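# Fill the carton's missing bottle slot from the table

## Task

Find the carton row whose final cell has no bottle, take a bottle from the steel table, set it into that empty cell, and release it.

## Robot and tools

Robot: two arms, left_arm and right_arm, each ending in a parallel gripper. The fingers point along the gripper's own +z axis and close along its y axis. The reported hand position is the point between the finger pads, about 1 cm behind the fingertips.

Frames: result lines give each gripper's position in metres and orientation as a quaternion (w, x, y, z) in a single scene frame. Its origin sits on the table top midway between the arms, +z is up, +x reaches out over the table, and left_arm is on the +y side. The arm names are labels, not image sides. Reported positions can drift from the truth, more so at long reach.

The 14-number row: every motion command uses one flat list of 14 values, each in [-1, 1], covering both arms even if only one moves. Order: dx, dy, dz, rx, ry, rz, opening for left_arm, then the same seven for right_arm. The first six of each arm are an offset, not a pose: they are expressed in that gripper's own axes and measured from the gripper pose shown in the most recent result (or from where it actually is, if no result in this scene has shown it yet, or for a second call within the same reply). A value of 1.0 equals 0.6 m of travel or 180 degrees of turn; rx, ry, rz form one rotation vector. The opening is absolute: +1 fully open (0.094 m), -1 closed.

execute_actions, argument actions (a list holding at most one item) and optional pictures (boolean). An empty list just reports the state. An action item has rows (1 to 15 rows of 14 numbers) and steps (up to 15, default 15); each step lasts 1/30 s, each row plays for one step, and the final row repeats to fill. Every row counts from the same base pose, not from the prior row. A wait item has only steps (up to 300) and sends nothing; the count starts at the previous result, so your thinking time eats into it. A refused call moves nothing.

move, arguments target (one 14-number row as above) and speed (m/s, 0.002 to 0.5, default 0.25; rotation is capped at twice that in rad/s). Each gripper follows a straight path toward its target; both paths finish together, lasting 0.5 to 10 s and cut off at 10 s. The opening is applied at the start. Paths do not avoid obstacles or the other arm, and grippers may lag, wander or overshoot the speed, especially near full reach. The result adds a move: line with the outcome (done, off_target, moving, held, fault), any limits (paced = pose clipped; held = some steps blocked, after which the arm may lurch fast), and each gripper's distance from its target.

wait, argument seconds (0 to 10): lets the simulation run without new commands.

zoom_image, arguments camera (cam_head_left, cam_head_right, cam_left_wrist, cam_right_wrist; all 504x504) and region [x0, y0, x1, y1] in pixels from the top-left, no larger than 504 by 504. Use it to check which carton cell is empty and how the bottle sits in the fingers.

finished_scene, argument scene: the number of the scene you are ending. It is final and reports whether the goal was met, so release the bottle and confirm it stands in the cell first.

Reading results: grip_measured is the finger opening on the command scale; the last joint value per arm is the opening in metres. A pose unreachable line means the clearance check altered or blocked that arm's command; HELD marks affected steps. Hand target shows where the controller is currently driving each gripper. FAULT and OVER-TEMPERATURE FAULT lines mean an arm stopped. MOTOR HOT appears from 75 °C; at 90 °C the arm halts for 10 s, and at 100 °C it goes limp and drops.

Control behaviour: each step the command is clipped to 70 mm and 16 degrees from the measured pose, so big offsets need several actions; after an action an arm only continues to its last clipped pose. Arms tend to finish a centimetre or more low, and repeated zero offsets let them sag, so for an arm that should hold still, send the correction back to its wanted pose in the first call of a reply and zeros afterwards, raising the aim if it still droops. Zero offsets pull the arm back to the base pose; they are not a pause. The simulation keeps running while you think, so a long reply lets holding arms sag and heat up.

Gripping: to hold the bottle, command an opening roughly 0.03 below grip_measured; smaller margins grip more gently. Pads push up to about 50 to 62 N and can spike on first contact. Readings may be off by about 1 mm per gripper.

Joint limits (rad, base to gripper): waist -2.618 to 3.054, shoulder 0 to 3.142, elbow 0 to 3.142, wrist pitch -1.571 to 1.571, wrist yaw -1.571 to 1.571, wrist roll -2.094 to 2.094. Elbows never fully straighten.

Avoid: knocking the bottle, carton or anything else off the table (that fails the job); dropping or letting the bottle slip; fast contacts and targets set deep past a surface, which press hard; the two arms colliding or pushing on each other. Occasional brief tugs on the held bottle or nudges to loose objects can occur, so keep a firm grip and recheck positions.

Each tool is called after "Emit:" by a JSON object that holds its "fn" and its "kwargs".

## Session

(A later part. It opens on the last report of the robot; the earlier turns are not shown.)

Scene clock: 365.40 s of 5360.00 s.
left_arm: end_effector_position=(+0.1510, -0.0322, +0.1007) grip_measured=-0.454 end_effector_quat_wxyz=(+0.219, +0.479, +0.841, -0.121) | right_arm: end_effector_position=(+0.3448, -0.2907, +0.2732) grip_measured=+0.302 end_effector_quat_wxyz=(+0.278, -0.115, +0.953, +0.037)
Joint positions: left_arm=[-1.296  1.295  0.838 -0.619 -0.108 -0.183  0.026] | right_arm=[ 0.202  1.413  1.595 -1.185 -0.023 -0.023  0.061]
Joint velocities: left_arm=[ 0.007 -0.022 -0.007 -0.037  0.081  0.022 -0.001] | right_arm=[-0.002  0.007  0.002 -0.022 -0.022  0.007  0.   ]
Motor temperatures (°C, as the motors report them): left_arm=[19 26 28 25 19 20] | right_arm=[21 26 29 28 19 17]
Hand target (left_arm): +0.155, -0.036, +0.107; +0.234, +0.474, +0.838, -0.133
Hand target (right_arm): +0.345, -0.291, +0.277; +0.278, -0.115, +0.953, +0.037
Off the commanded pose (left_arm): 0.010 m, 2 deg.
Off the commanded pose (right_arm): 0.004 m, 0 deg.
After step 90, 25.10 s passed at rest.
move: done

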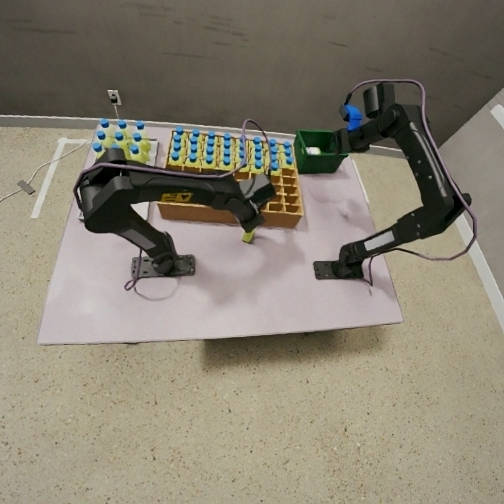

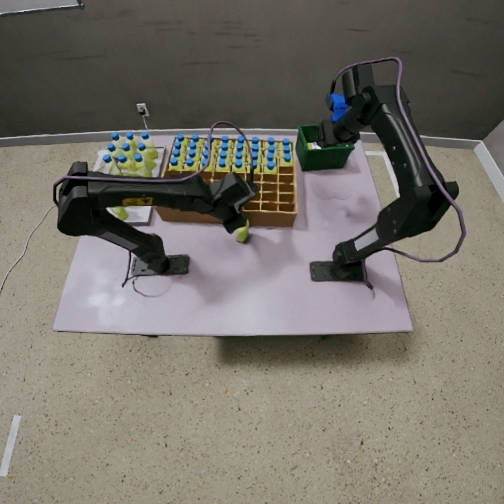

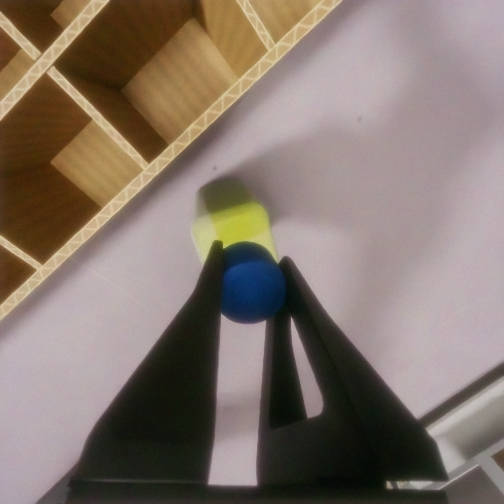

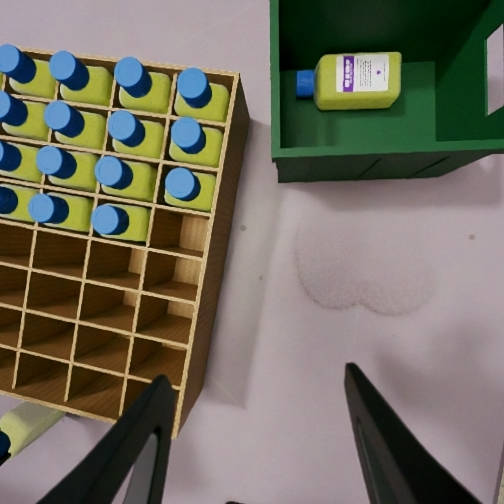

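Emit:
{"fn": "move", "kwargs": {"target": [0.002,0.001,0.018,0.004,-0.012,0,-0.47,-0.003,0,-0.006,0,0,0,0.3], "speed": 0.01}}

Scene clock: 382.50 s of 5360.00 s.
left_arm: end_effector_position=(+0.1528, -0.0394, +0.0961) grip_measured=-0.454 end_effector_quat_wxyz=(+0.235, +0.480, +0.834, -0.136) | right_arm: end_effector_position=(+0.3448, -0.2907, +0.2731) grip_measured=+0.302 end_effector_quat_wxyz=(+0.278, -0.115, +0.953, +0.037)
Joint positions: left_arm=[-1.296  1.295  0.797 -0.532 -0.105 -0.174  0.026] | right_arm=[ 0.202  1.413  1.595 -1.185 -0.023 -0.023  0.061]
Joint velocities: left_arm=[-0.017 -0.007 -0.007  0.11  -0.037 -0.022 -0.001] | right_arm=[-0.007 -0.002 -0.002  0.007 -0.037 -0.022  0.   ]
Motor temperatures (°C, as the motors report them): left_arm=[19 26 27 26 19 20] | right_arm=[21 26 29 28 19 17]
Hand target (left_arm): +0.153, -0.035, +0.091; +0.231, +0.478, +0.836, -0.135
Hand target (right_arm): +0.344, -0.291, +0.277; +0.278, -0.115, +0.953, +0.037
Off the commanded pose (left_arm): 0.007 m, 0 deg.
Off the commanded pose (right_arm): 0.004 m, 0 deg.
After step 90, 11.97 s passed at rest.
move: done

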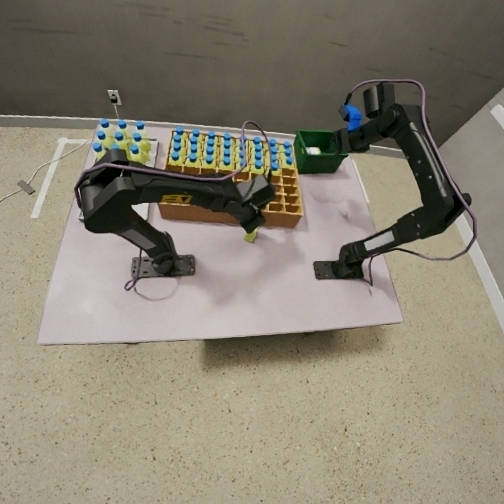

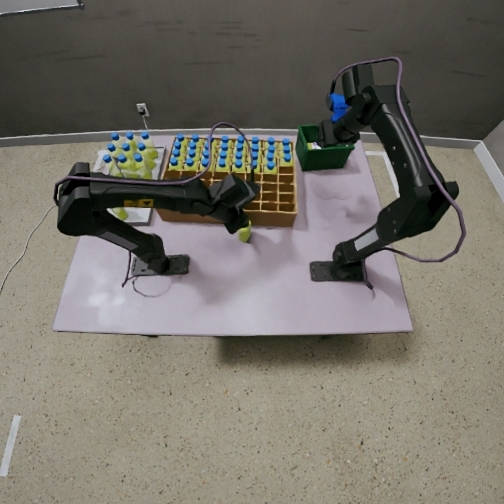

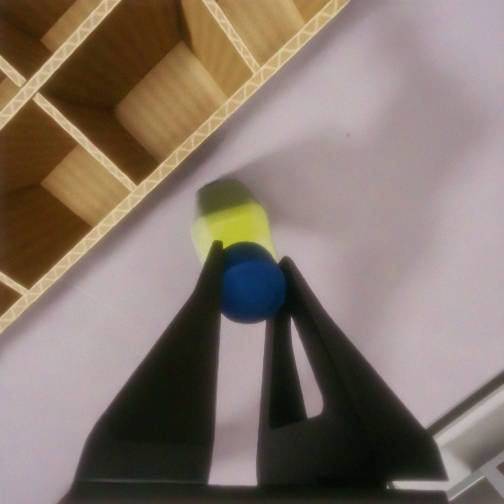

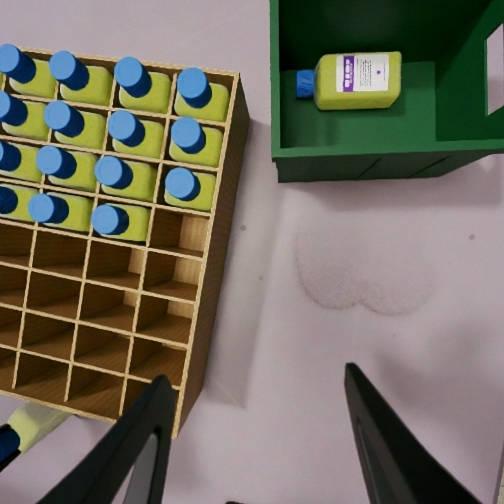

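Emit:
{"fn": "execute_actions", "kwargs": {"actions": [{"rows":[[0,0,-0.004,0,0,0,0.2,-0.003,0,-0.006,0,0,0,0.3]],"steps":15}]}}

Scene clock: 387.83 s of 5360.00 s.
left_arm: end_effector_position=(+0.1529, -0.0395, +0.0962) grip_measured=+0.198 end_effector_quat_wxyz=(+0.235, +0.480, +0.834, -0.136) | right_arm: end_effector_position=(+0.3448, -0.2907, +0.2731) grip_measured=+0.302 end_effector_quat_wxyz=(+0.278, -0.115, +0.953, +0.037)
Joint positions: left_arm=[-1.296  1.295  0.797 -0.532 -0.105 -0.174  0.056] | right_arm=[ 0.202  1.413  1.595 -1.185 -0.023 -0.023  0.061]
Joint velocities: left_arm=[ 0.012  0.017 -0.007  0.022  0.007  0.081 -0.001] | right_arm=[-0.017  0.012  0.012 -0.007 -0.007 -0.051 -0.001]
Motor temperatures (°C, as the motors report them): left_arm=[19 26 27 26 19 20] | right_arm=[21 26 29 28 19 17]
Hand target (left_arm): +0.152, -0.038, +0.098; +0.235, +0.480, +0.834, -0.136
Hand target (right_arm): +0.344, -0.291, +0.277; +0.278, -0.115, +0.953, +0.037
Off the commanded pose (left_arm): 0.002 m, 0 deg.
Off the commanded pose (right_arm): 0.004 m, 0 deg.
Steps of this call (steps 1 to 90: nothing new was sent; then 1.83 s passed at rest; steps 91 to 105: all 15 steps of this action). Readings (end_effector_position):
91: left_arm (+0.1529, -0.0395, +0.0962) | right_arm (+0.3448, -0.2907, +0.2731)
92: left_arm (+0.1529, -0.0395, +0.0962) | right_arm (+0.3448, -0.2907, +0.2731)
94: left_arm (+0.1529, -0.0395, +0.0962) | right_arm (+0.3448, -0.2907, +0.2731)
98: left_arm (+0.1529, -0.0395, +0.0962) | right_arm (+0.3448, -0.2907, +0.2731)
105: the state above

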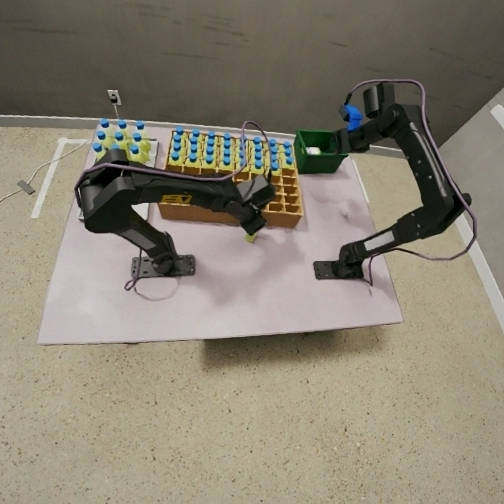

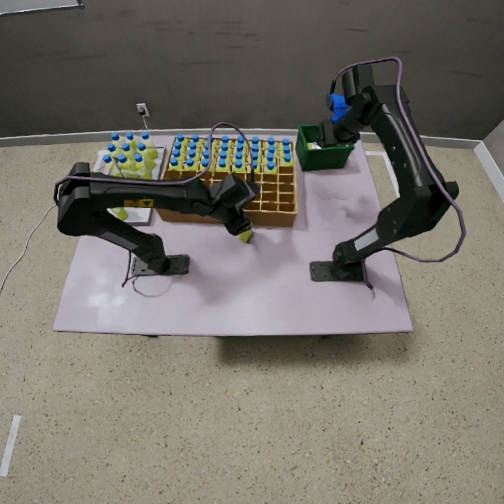

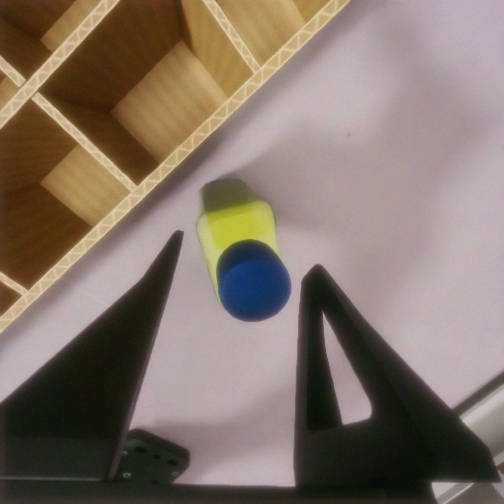

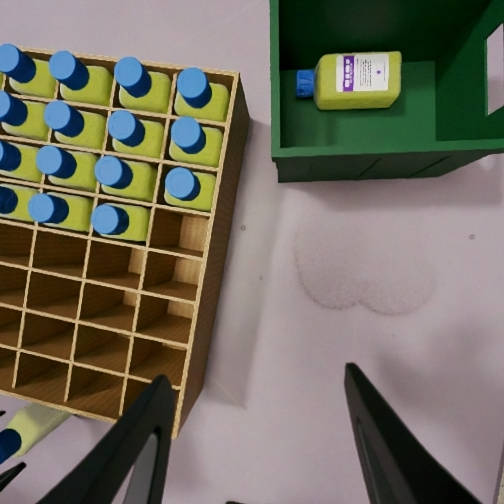

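Emit:
{"fn": "move", "kwargs": {"target": [-0.0713,0.001,-0.1517,0,0,0,0.2,-0.003,0,-0.006,0,0,0,0.3], "speed": 0.15}}

Scene clock: 415.57 s of 5360.00 s.
left_arm: end_effector_position=(+0.1502, -0.0317, +0.1855) grip_measured=+0.198 end_effector_quat_wxyz=(+0.229, +0.481, +0.836, -0.130) | right_arm: end_effector_position=(+0.3447, -0.2907, +0.2731) grip_measured=+0.302 end_effector_quat_wxyz=(+0.277, -0.115, +0.953, +0.037)
Joint positions: left_arm=[-1.296  1.251  1.132 -0.928 -0.105 -0.174  0.056] | right_arm=[ 0.202  1.413  1.595 -1.185 -0.023 -0.023  0.061]
Joint velocities: left_arm=[ 0.007  0.002  0.002  0.022 -0.095 -0.007 -0.   ] | right_arm=[-0.002 -0.007 -0.012 -0.007 -0.037 -0.037 -0.   ]
Motor temperatures (°C, as the motors report them): left_arm=[19 26 27 25 19 20] | right_arm=[21 26 29 28 19 17]
Hand target (left_arm): +0.149, -0.030, +0.196; +0.235, +0.480, +0.834, -0.136
Hand target (right_arm): +0.344, -0.291, +0.277; +0.278, -0.115, +0.953, +0.037
Off the commanded pose (left_arm): 0.011 m, 1 deg.
Off the commanded pose (right_arm): 0.004 m, 0 deg.
After step 90, 23.40 s passed at rest.
move: off_target (left_arm)

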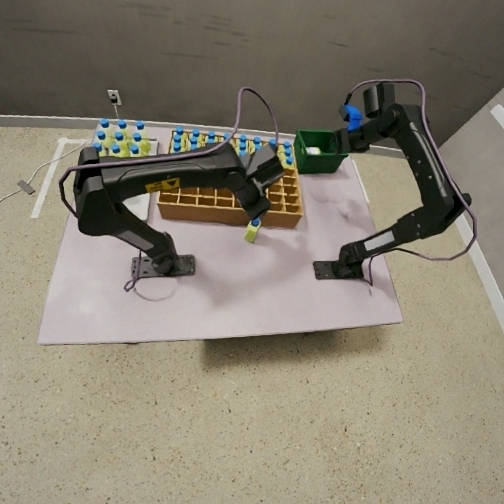

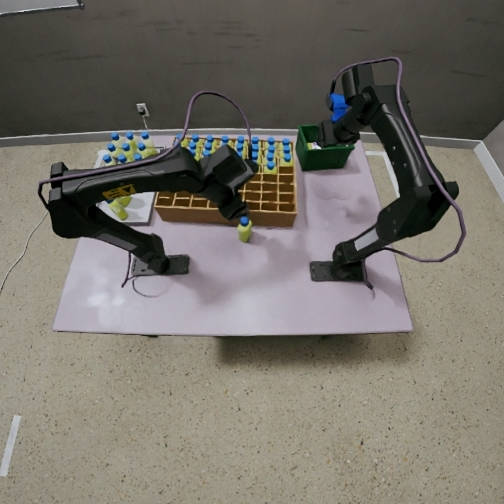

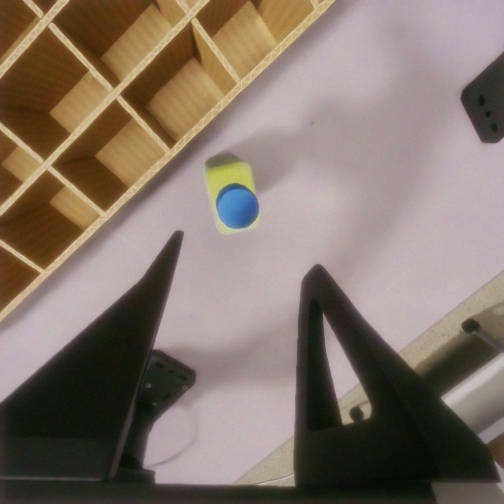

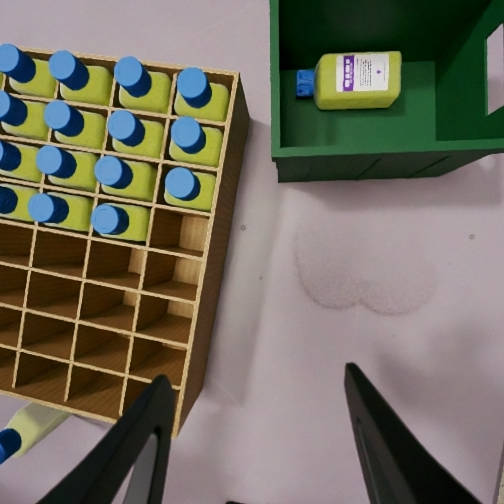

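Emit:
{"fn": "move", "kwargs": {"target": [0.0887,0.4085,-0.1863,-0.1241,0.0007,-0.2103,0.2,0.2505,0.4713,-0.0113,-0.1319,0.0118,-0.2198,0.3], "speed": 0.2}}

Scene clock: 476.13 s of 5360.00 s.
left_arm: end_effector_position=(+0.3147, +0.1786, +0.2477) grip_measured=+0.198 end_effector_quat_wxyz=(+0.257, +0.132, +0.957, -0.037) | right_arm: end_effector_position=(+0.1468, -0.0457, +0.2009) grip_measured=+0.302 end_effector_quat_wxyz=(+0.220, -0.484, +0.836, +0.135)
Joint positions: left_arm=[-0.322  1.241  1.384 -1.189  0.003  0.001  0.056] | right_arm=[ 1.192  1.405  1.314 -0.96   0.062  0.136  0.061]
Joint velocities: left_arm=[-0.022 -0.007 -0.002  0.037  0.066 -0.051  0.   ] | right_arm=[ 0.007 -0.007 -0.007  0.051  0.066 -0.007  0.   ]
Motor temperatures (°C, as the motors report them): left_arm=[19 26 28 24 19 20] | right_arm=[21 26 29 28 19 17]
Hand target (left_arm): +0.315, +0.180, +0.252; +0.254, +0.132, +0.957, -0.038
Hand target (right_arm): +0.148, -0.041, +0.201; +0.226, -0.481, +0.836, +0.136
Off the commanded pose (left_arm): 0.009 m, 1 deg.
Off the commanded pose (right_arm): 0.004 m, 1 deg.
After step 90, 55.10 s passed at rest.
move: done

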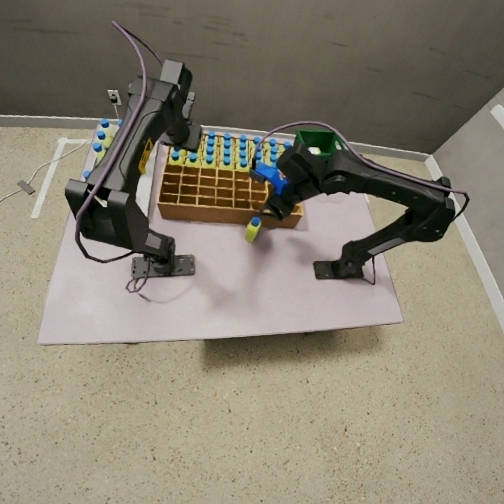

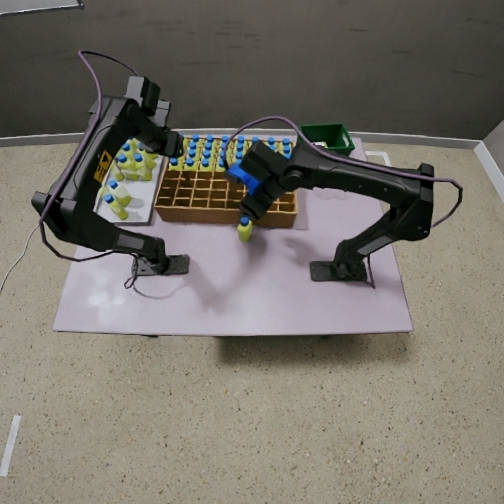

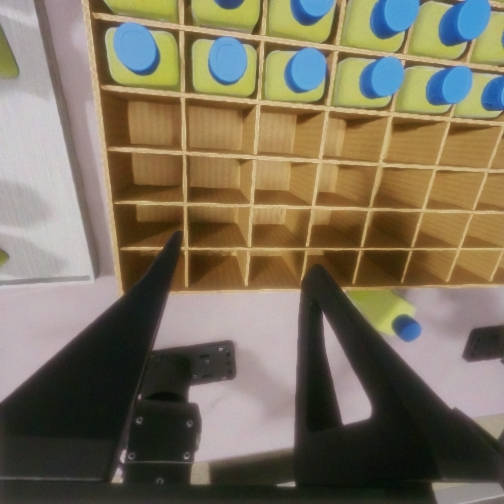

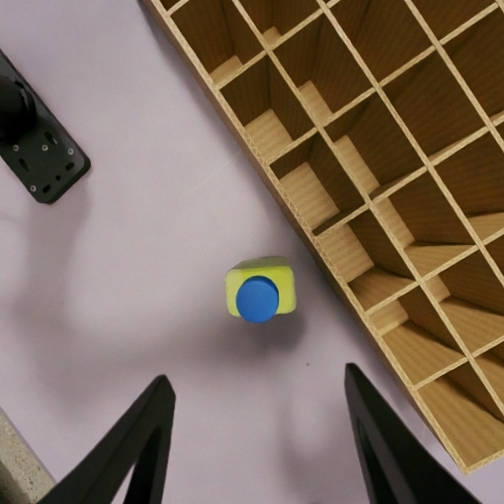

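Emit:
{"fn": "zoom_image", "kwargs": {"camera": "cam_right_wrist", "region": [190,220,330,360]}}

Region (190, 220, 330, 360) of cam_right_wrist's 504x504 image, scaled by 3.600, with more detail than that image has.

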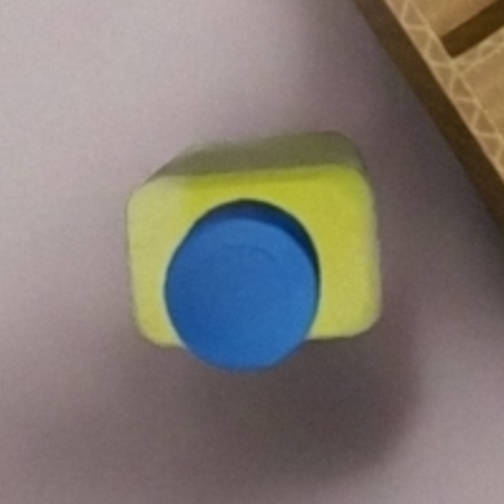

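Emit:
{"fn": "move", "kwargs": {"target": [-0.003,0,-0.006,0,0,0,0.2,0.0683,0.0002,0.1395,-0.0111,-0.004,-0.0192,0.3], "speed": 0.08}}

Scene clock: 504.90 s of 5360.00 s.
left_arm: end_effector_position=(+0.3144, +0.1785, +0.2475) grip_measured=+0.198 end_effector_quat_wxyz=(+0.256, +0.133, +0.957, -0.037) | right_arm: end_effector_position=(+0.1460, -0.0402, +0.1171) grip_measured=+0.302 end_effector_quat_wxyz=(+0.228, -0.511, +0.815, +0.150)
Joint positions: left_arm=[-0.322  1.241  1.384 -1.191  0.004  0.002  0.056] | right_arm=[ 1.181  1.405  0.964 -0.577  0.025  0.063  0.061]
Joint velocities: left_arm=[ 0.007 -0.007  0.007 -0.007 -0.081  0.007 -0.002] | right_arm=[-0.007  0.007  0.012  0.022 -0.037  0.037  0.   ]
Motor temperatures (°C, as the motors report them): left_arm=[19 25 28 24 19 20] | right_arm=[21 26 28 28 19 17]
Hand target (left_arm): +0.315, +0.179, +0.252; +0.257, +0.132, +0.957, -0.037
Hand target (right_arm): +0.148, -0.041, +0.108; +0.221, -0.511, +0.817, +0.146
Off the commanded pose (left_arm): 0.004 m, 0 deg.
Off the commanded pose (right_arm): 0.010 m, 1 deg.
After step 90, 24.03 s passed at rest.
move: done

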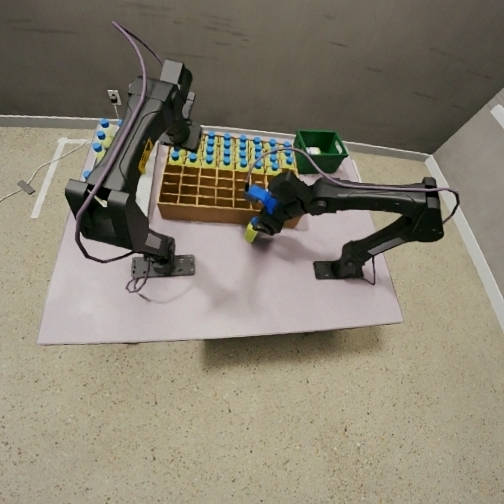

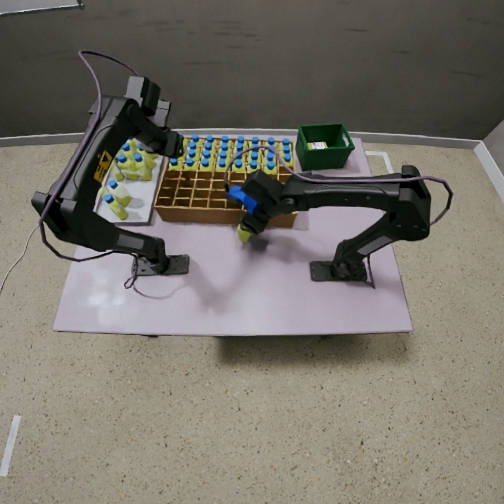

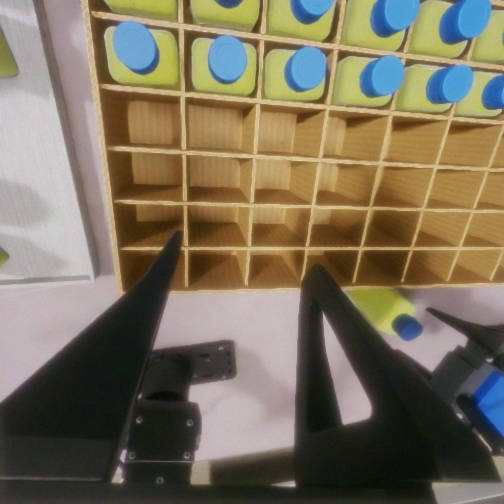

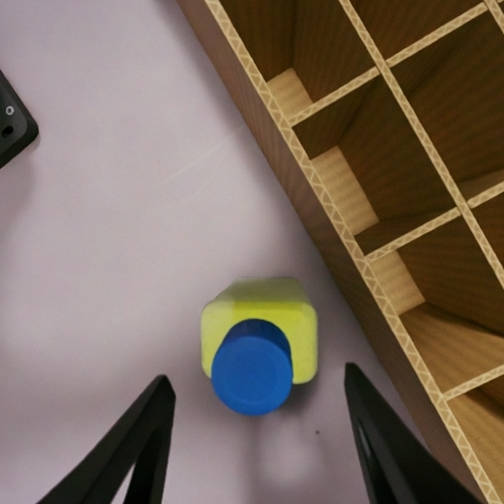

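Emit:
{"fn": "move", "kwargs": {"target": [-0.003,0,-0.006,0,0,0,0.2,0.0193,0,0.0312,0,0.008,0,0.3], "speed": 0.03}}

Scene clock: 520.17 s of 5360.00 s.
left_arm: end_effector_position=(+0.3144, +0.1785, +0.2475) grip_measured=+0.198 end_effector_quat_wxyz=(+0.256, +0.133, +0.957, -0.037) | right_arm: end_effector_position=(+0.1458, -0.0406, +0.1016) grip_measured=+0.302 end_effector_quat_wxyz=(+0.221, -0.512, +0.817, +0.145)
Joint positions: left_arm=[-0.322  1.241  1.384 -1.191  0.004  0.002  0.056] | right_arm=[ 1.181  1.431  0.931 -0.537  0.025  0.063  0.061]
Joint velocities: left_arm=[ 0.002 -0.012 -0.007  0.007  0.022  0.022 -0.001] | right_arm=[-0.002 -0.007 -0.012  0.007 -0.022 -0.037 -0.   ]
Motor temperatures (°C, as the motors report them): left_arm=[19 25 28 24 19 20] | right_arm=[21 26 28 29 19 17]
Hand target (left_arm): +0.314, +0.179, +0.252; +0.256, +0.133, +0.957, -0.037
Hand target (right_arm): +0.146, -0.041, +0.095; +0.217, -0.512, +0.818, +0.144
Off the commanded pose (left_arm): 0.004 m, 0 deg.
Off the commanded pose (right_arm): 0.007 m, 0 deg.
After step 90, 11.27 s passed at rest.
move: done

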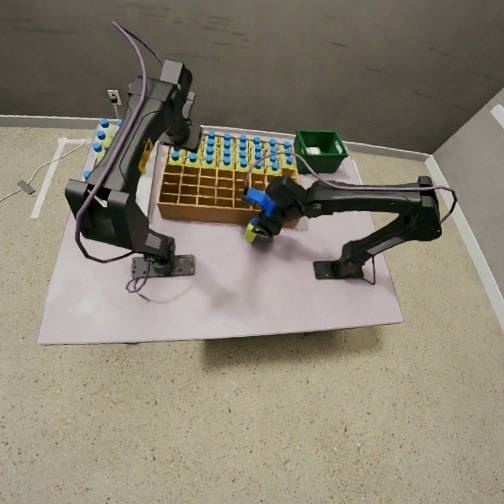

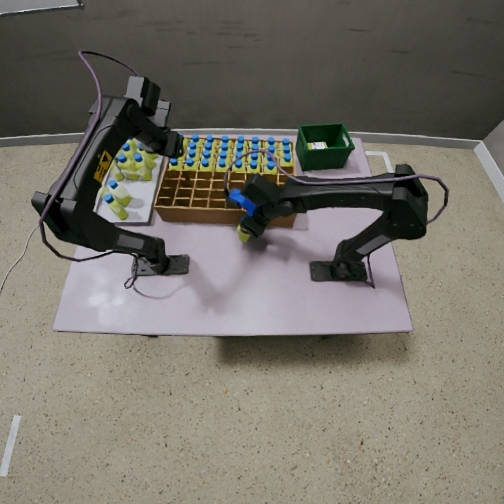

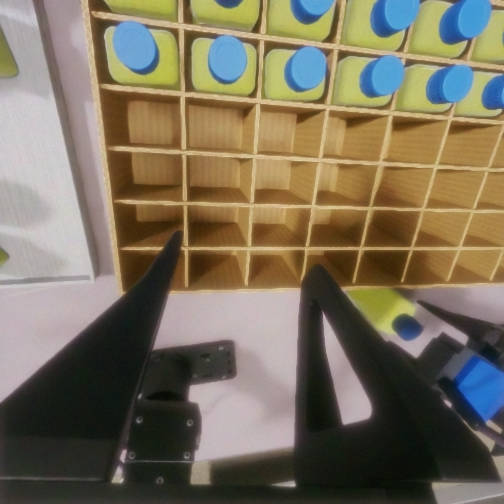

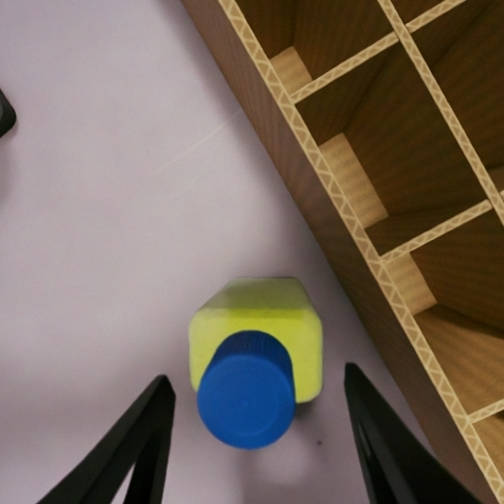

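Emit:
{"fn": "move", "kwargs": {"target": [-0.003,0,-0.006,0,0,0,0.2,-0.0243,0,0.0047,0,0,0,0.3], "speed": 0.03}}

Scene clock: 561.03 s of 5360.00 s.
left_arm: end_effector_position=(+0.3144, +0.1785, +0.2475) grip_measured=+0.198 end_effector_quat_wxyz=(+0.256, +0.133, +0.957, -0.037) | right_arm: end_effector_position=(+0.1497, -0.0307, +0.1041) grip_measured=+0.302 end_effector_quat_wxyz=(+0.223, -0.512, +0.817, +0.147)
Joint positions: left_arm=[-0.322  1.241  1.384 -1.191  0.004  0.002  0.056] | right_arm=[ 1.181  1.466  0.97  -0.535  0.025  0.063  0.061]
Joint velocities: left_arm=[ 0.012  0.017 -0.007  0.022 -0.037 -0.022 -0.002] | right_arm=[ 0.007 -0.007  0.002 -0.022  0.007  0.022  0.001]
Motor temperatures (°C, as the motors report them): left_arm=[19 25 28 24 19 20] | right_arm=[21 26 27 29 19 17]
Hand target (left_arm): +0.314, +0.179, +0.252; +0.256, +0.133, +0.957, -0.037
Hand target (right_arm): +0.152, -0.028, +0.106; +0.221, -0.512, +0.817, +0.145
Off the commanded pose (left_arm): 0.004 m, 0 deg.
Off the commanded pose (right_arm): 0.004 m, 0 deg.
After step 90, 37.10 s passed at rest.
move: done

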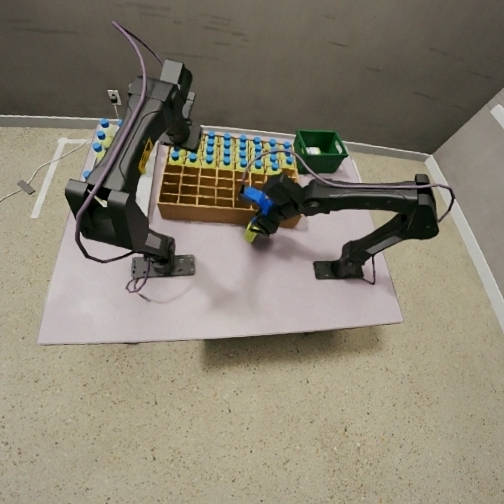

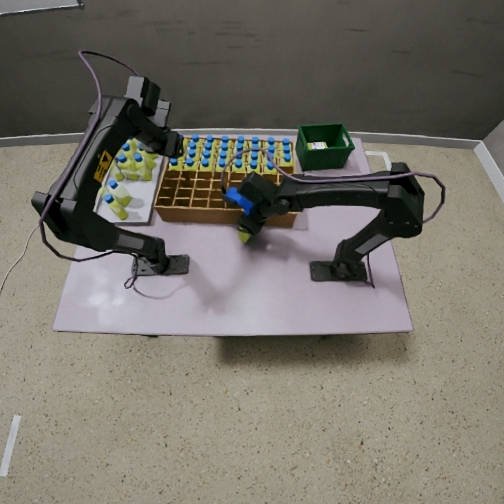

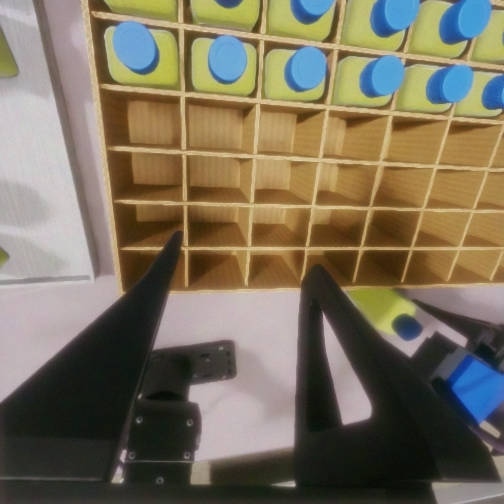

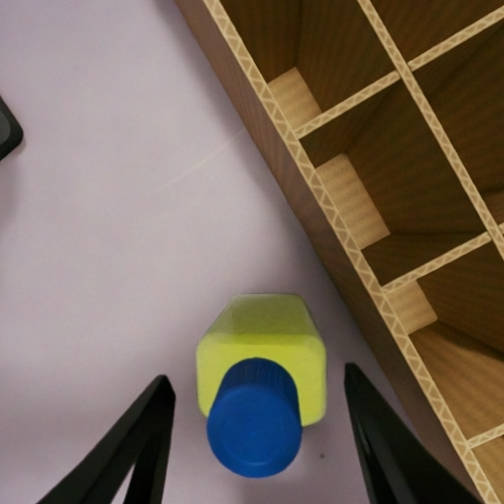

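Emit:
{"fn": "execute_actions", "kwargs": {"actions": [{"rows":[[-0.003,0,-0.006,0,0,0,0.2,0,0,0,0,0,0,0.1],[-0.003,0,-0.006,0,0,0,0.2,0,0,0,0,0,0,-0.1],[-0.003,0,-0.006,0,0,0,0.2,0,0,0,0,0,0,-0.2],[-0.003,0,-0.006,0,0,0,0.2,0,0,0,0,0,0,-0.3],[-0.003,0,-0.006,0,0,0,0.2,0,0,0,0,0,0,-0.35],[-0.003,0,-0.006,0,0,0,0.2,0,0,0,0,0,0,-0.38],[-0.003,0,-0.006,0,0,0,0.2,0,0,0,0,0,0,-0.41],[-0.003,0,-0.006,0,0,0,0.2,0,0,0,0,0,0,-0.44],[-0.003,0,-0.006,0,0,0,0.2,0,0,0,0,0,0,-0.475]],"steps":15}]}}

Scene clock: 568.57 s of 5360.00 s.
left_arm: end_effector_position=(+0.3144, +0.1785, +0.2475) grip_measured=+0.198 end_effector_quat_wxyz=(+0.256, +0.133, +0.957, -0.037) | right_arm: end_effector_position=(+0.1502, -0.0298, +0.1047) grip_measured=-0.453 end_effector_quat_wxyz=(+0.225, -0.511, +0.816, +0.148)
Joint positions: left_arm=[-0.322  1.241  1.384 -1.191  0.004  0.002  0.056] | right_arm=[ 1.181  1.466  0.97  -0.53   0.025  0.063  0.026]
Joint velocities: left_arm=[ 0.002 -0.002 -0.002  0.007 -0.051  0.007  0.002] | right_arm=[ 0.007  0.002  0.002  0.007 -0.095 -0.037  0.001]
Motor temperatures (°C, as the motors report them): left_arm=[19 25 28 24 19 20] | right_arm=[21 26 28 28 19 17]
Hand target (left_arm): +0.314, +0.179, +0.252; +0.256, +0.133, +0.957, -0.037
Hand target (right_arm): +0.150, -0.031, +0.104; +0.223, -0.512, +0.817, +0.147
Off the commanded pose (left_arm): 0.004 m, 0 deg.
Off the commanded pose (right_arm): 0.001 m, 0 deg.
Steps of this call (steps 1 to 90: nothing new was sent; then 4.03 s passed at rest; steps 91 to 105: all 15 steps of this action). Readings (end_effector_position):
91: left_arm (+0.3144, +0.1785, +0.2475) | right_arm (+0.1497, -0.0307, +0.1041)
92: left_arm (+0.3144, +0.1785, +0.2475) | right_arm (+0.1497, -0.0307, +0.1041)
94: left_arm (+0.3144, +0.1785, +0.2475) | right_arm (+0.1497, -0.0307, +0.1041)
98: left_arm (+0.3144, +0.1785, +0.2475) | right_arm (+0.1501, -0.0299, +0.1046)
105: the state above

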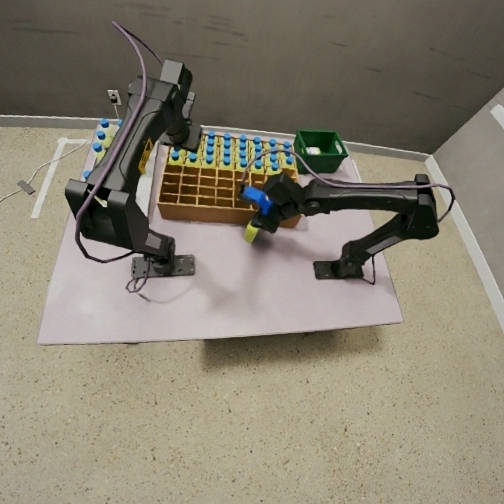

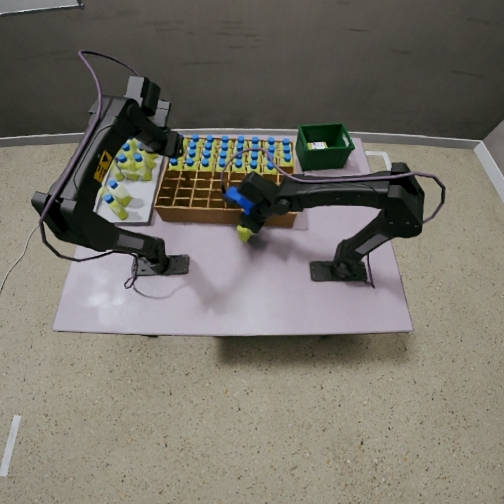

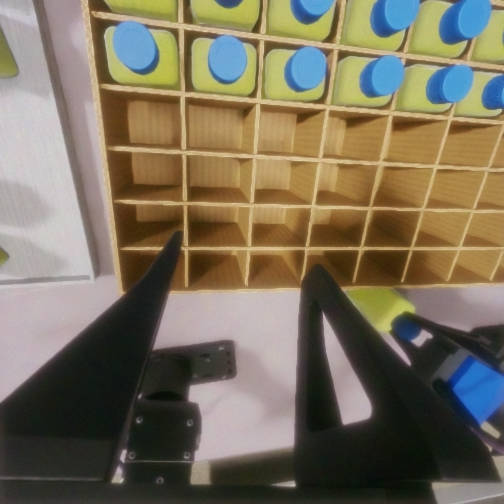

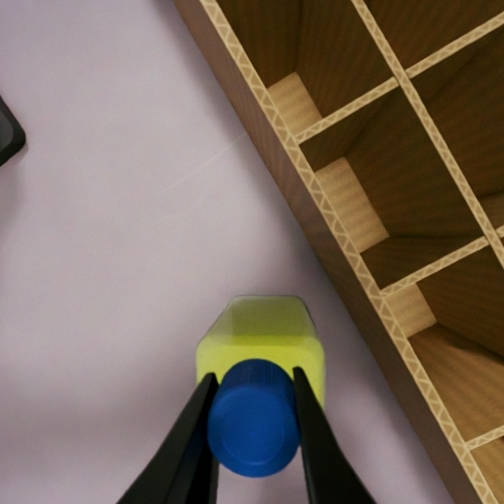

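Emit:
{"fn": "move", "kwargs": {"target": [-0.003,0,-0.006,0,0,0,0.2,-0.1253,0.0028,-0.2064,0,-0.006,0,-0.48], "speed": 0.12}}

Scene clock: 581.57 s of 5360.00 s.
left_arm: end_effector_position=(+0.3144, +0.1785, +0.2475) grip_measured=+0.198 end_effector_quat_wxyz=(+0.256, +0.133, +0.957, -0.037) | right_arm: end_effector_position=(+0.1491, -0.0324, +0.2423) grip_measured=-0.453 end_effector_quat_wxyz=(+0.225, -0.511, +0.816, +0.148)
Joint positions: left_arm=[-0.322  1.241  1.384 -1.191  0.004  0.002  0.056] | right_arm=[ 1.181  1.466  1.522 -1.083  0.025  0.063  0.026]
Joint velocities: left_arm=[ 0.012 -0.017  0.007 -0.066 -0.066 -0.066  0.   ] | right_arm=[ 0.012  0.007 -0.007 -0.11   0.051 -0.022 -0.   ]
Motor temperatures (°C, as the motors report them): left_arm=[19 25 28 24 19 20] | right_arm=[21 26 28 28 19 17]
Hand target (left_arm): +0.314, +0.179, +0.252; +0.256, +0.133, +0.957, -0.037
Hand target (right_arm): +0.151, -0.028, +0.250; +0.233, -0.510, +0.814, +0.153
Off the commanded pose (left_arm): 0.004 m, 0 deg.
Off the commanded pose (right_arm): 0.008 m, 1 deg.
After step 90, 8.17 s passed at rest.
move: done

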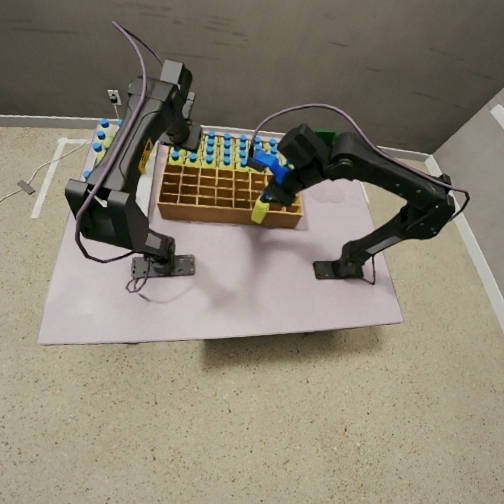

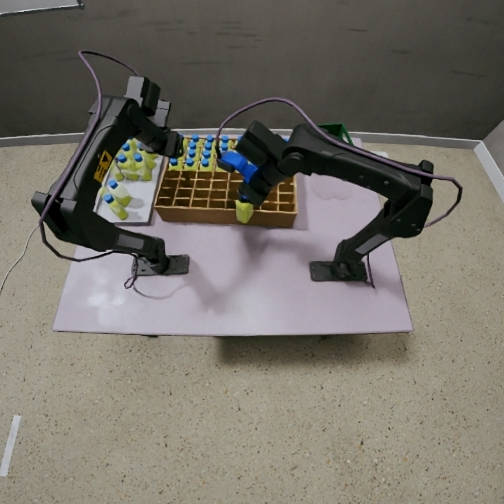

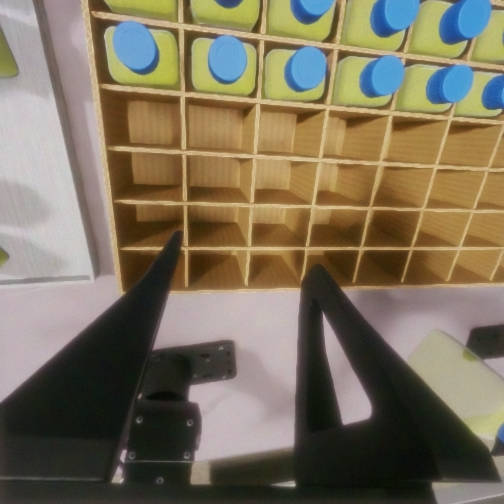

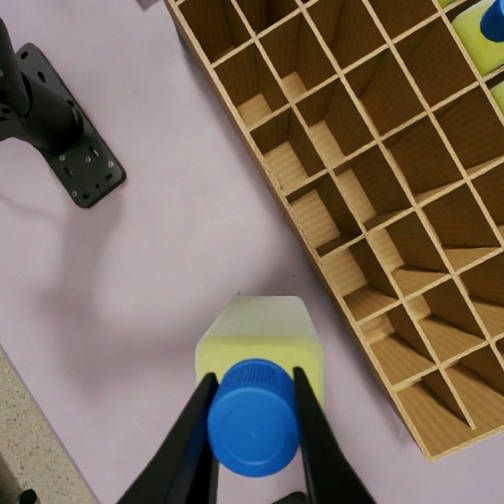

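Emit:
{"fn": "move", "kwargs": {"target": [-0.003,0,-0.006,0,0,0,0.2,0.1067,-0.4485,-0.096,0.1778,-0.0139,0.2816,-0.48], "speed": 0.15}}

Scene clock: 609.07 s of 5360.00 s.
left_arm: end_effector_position=(+0.3144, +0.1785, +0.2475) grip_measured=+0.198 end_effector_quat_wxyz=(+0.256, +0.133, +0.957, -0.037) | right_arm: end_effector_position=(+0.3488, -0.2266, +0.2463) grip_measured=-0.453 end_effector_quat_wxyz=(+0.273, -0.048, +0.961, +0.016)
Joint positions: left_arm=[-0.322  1.241  1.384 -1.191  0.004  0.002  0.056] | right_arm=[ 0.478  1.502  1.572 -1.119  0.195  0.335  0.026]
Joint velocities: left_arm=[-0.002 -0.017 -0.022 -0.037 -0.051 -0.007 -0.001] | right_arm=[-0.007 -0.007 -0.002 -0.037 -0.007 -0.022 -0.   ]
Motor temperatures (°C, as the motors report them): left_arm=[19 25 28 24 19 20] | right_arm=[21 26 29 28 19 17]
Hand target (left_arm): +0.314, +0.179, +0.252; +0.256, +0.133, +0.957, -0.037
Hand target (right_arm): +0.356, -0.230, +0.256; +0.288, -0.036, +0.957, +0.013
Off the commanded pose (left_arm): 0.004 m, 0 deg.
Off the commanded pose (right_arm): 0.011 m, 2 deg.
After step 90, 20.67 s passed at rest.
move: off_target (right_arm)

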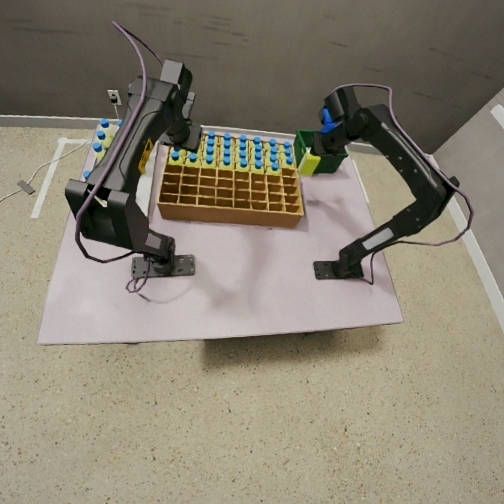

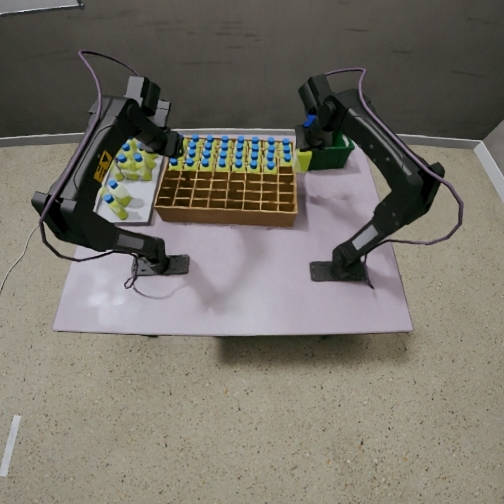

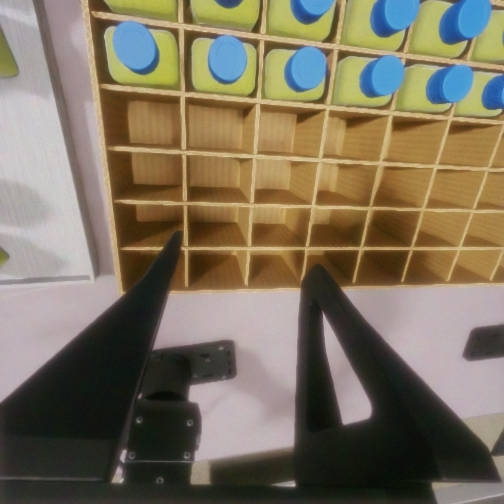

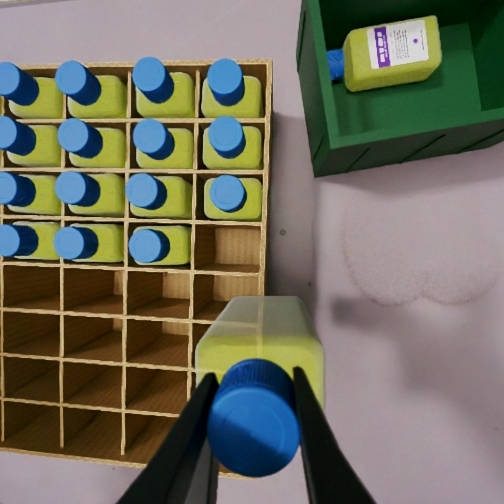

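Emit:
{"fn": "zoom_image", "kwargs": {"camera": "cam_right_wrist", "region": [110,150,350,390]}}

Region (110, 150, 350, 390) of cam_right_wrist's 504x504 image, scaled by 2.100, with more detail than that image has.

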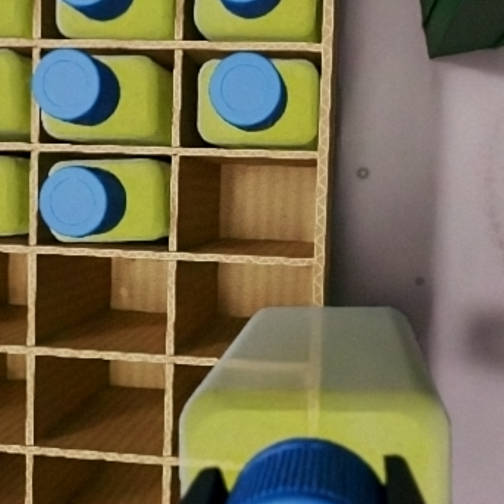

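Emit:
{"fn": "move", "kwargs": {"target": [-0.003,0,-0.006,0,0,0,0.2,-0.0867,0.057,0.0462,0.0102,-0.008,0.0165,-0.48], "speed": 0.06}}

Scene clock: 723.07 s of 5360.00 s.
left_arm: end_effector_position=(+0.3144, +0.1785, +0.2475) grip_measured=+0.198 end_effector_quat_wxyz=(+0.256, +0.133, +0.957, -0.037) | right_arm: end_effector_position=(+0.4006, -0.1895, +0.2385) grip_measured=-0.453 end_effector_quat_wxyz=(+0.270, -0.022, +0.963, +0.011)
Joint positions: left_arm=[-0.322  1.241  1.384 -1.191  0.004  0.002  0.056] | right_arm=[ 0.513  1.756  1.815 -1.13   0.231  0.417  0.026]
Joint velocities: left_arm=[-0.032 -0.017 -0.007 -0.007 -0.051  0.007 -0.001] | right_arm=[-0.002 -0.012  0.032 -0.007 -0.022  0.007  0.   ]
Motor temperatures (°C, as the motors report them): left_arm=[19 25 28 24 19 20] | right_arm=[21 26 31 28 19 17]
Hand target (left_arm): +0.314, +0.179, +0.252; +0.256, +0.133, +0.957, -0.037
Hand target (right_arm): +0.404, -0.187, +0.249; +0.285, -0.018, +0.958, +0.009
Off the commanded pose (left_arm): 0.004 m, 0 deg.
Off the commanded pose (right_arm): 0.013 m, 2 deg.
After step 90, 109.57 s passed at rest.
move: off_target (right_arm)

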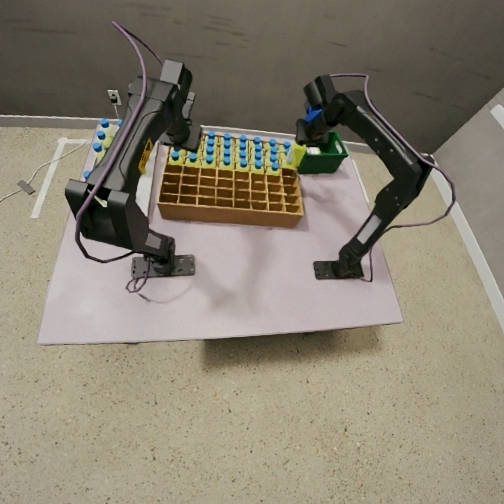

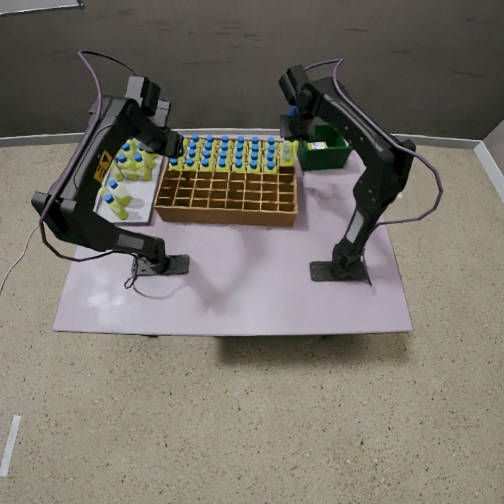

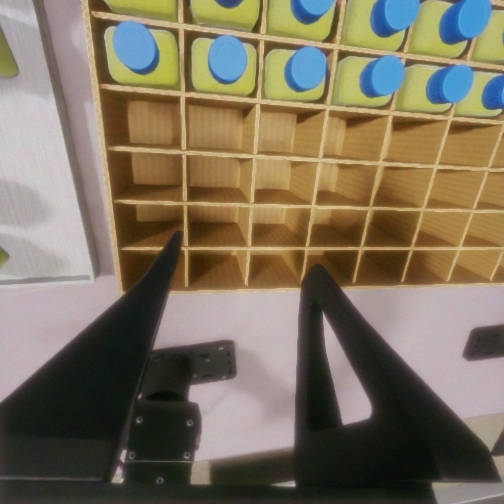

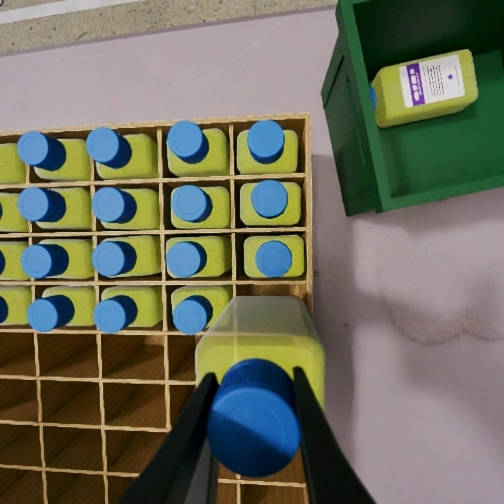

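Emit:
{"fn": "zoom_image", "kwargs": {"camera": "cam_right_wrist", "region": [150,200,370,420]}}

Region (150, 200, 370, 420) of cam_right_wrist's 504x504 image, scaled by 2.291, with more detail than that image has.

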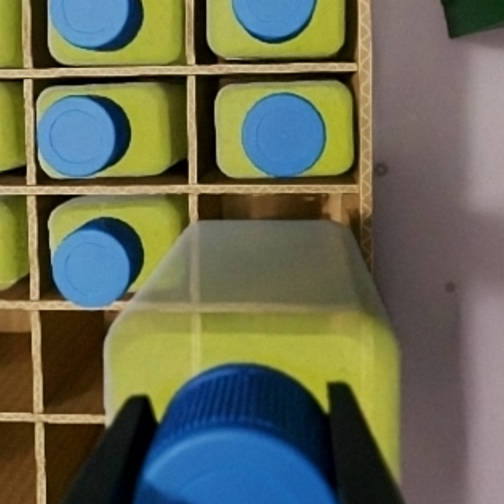

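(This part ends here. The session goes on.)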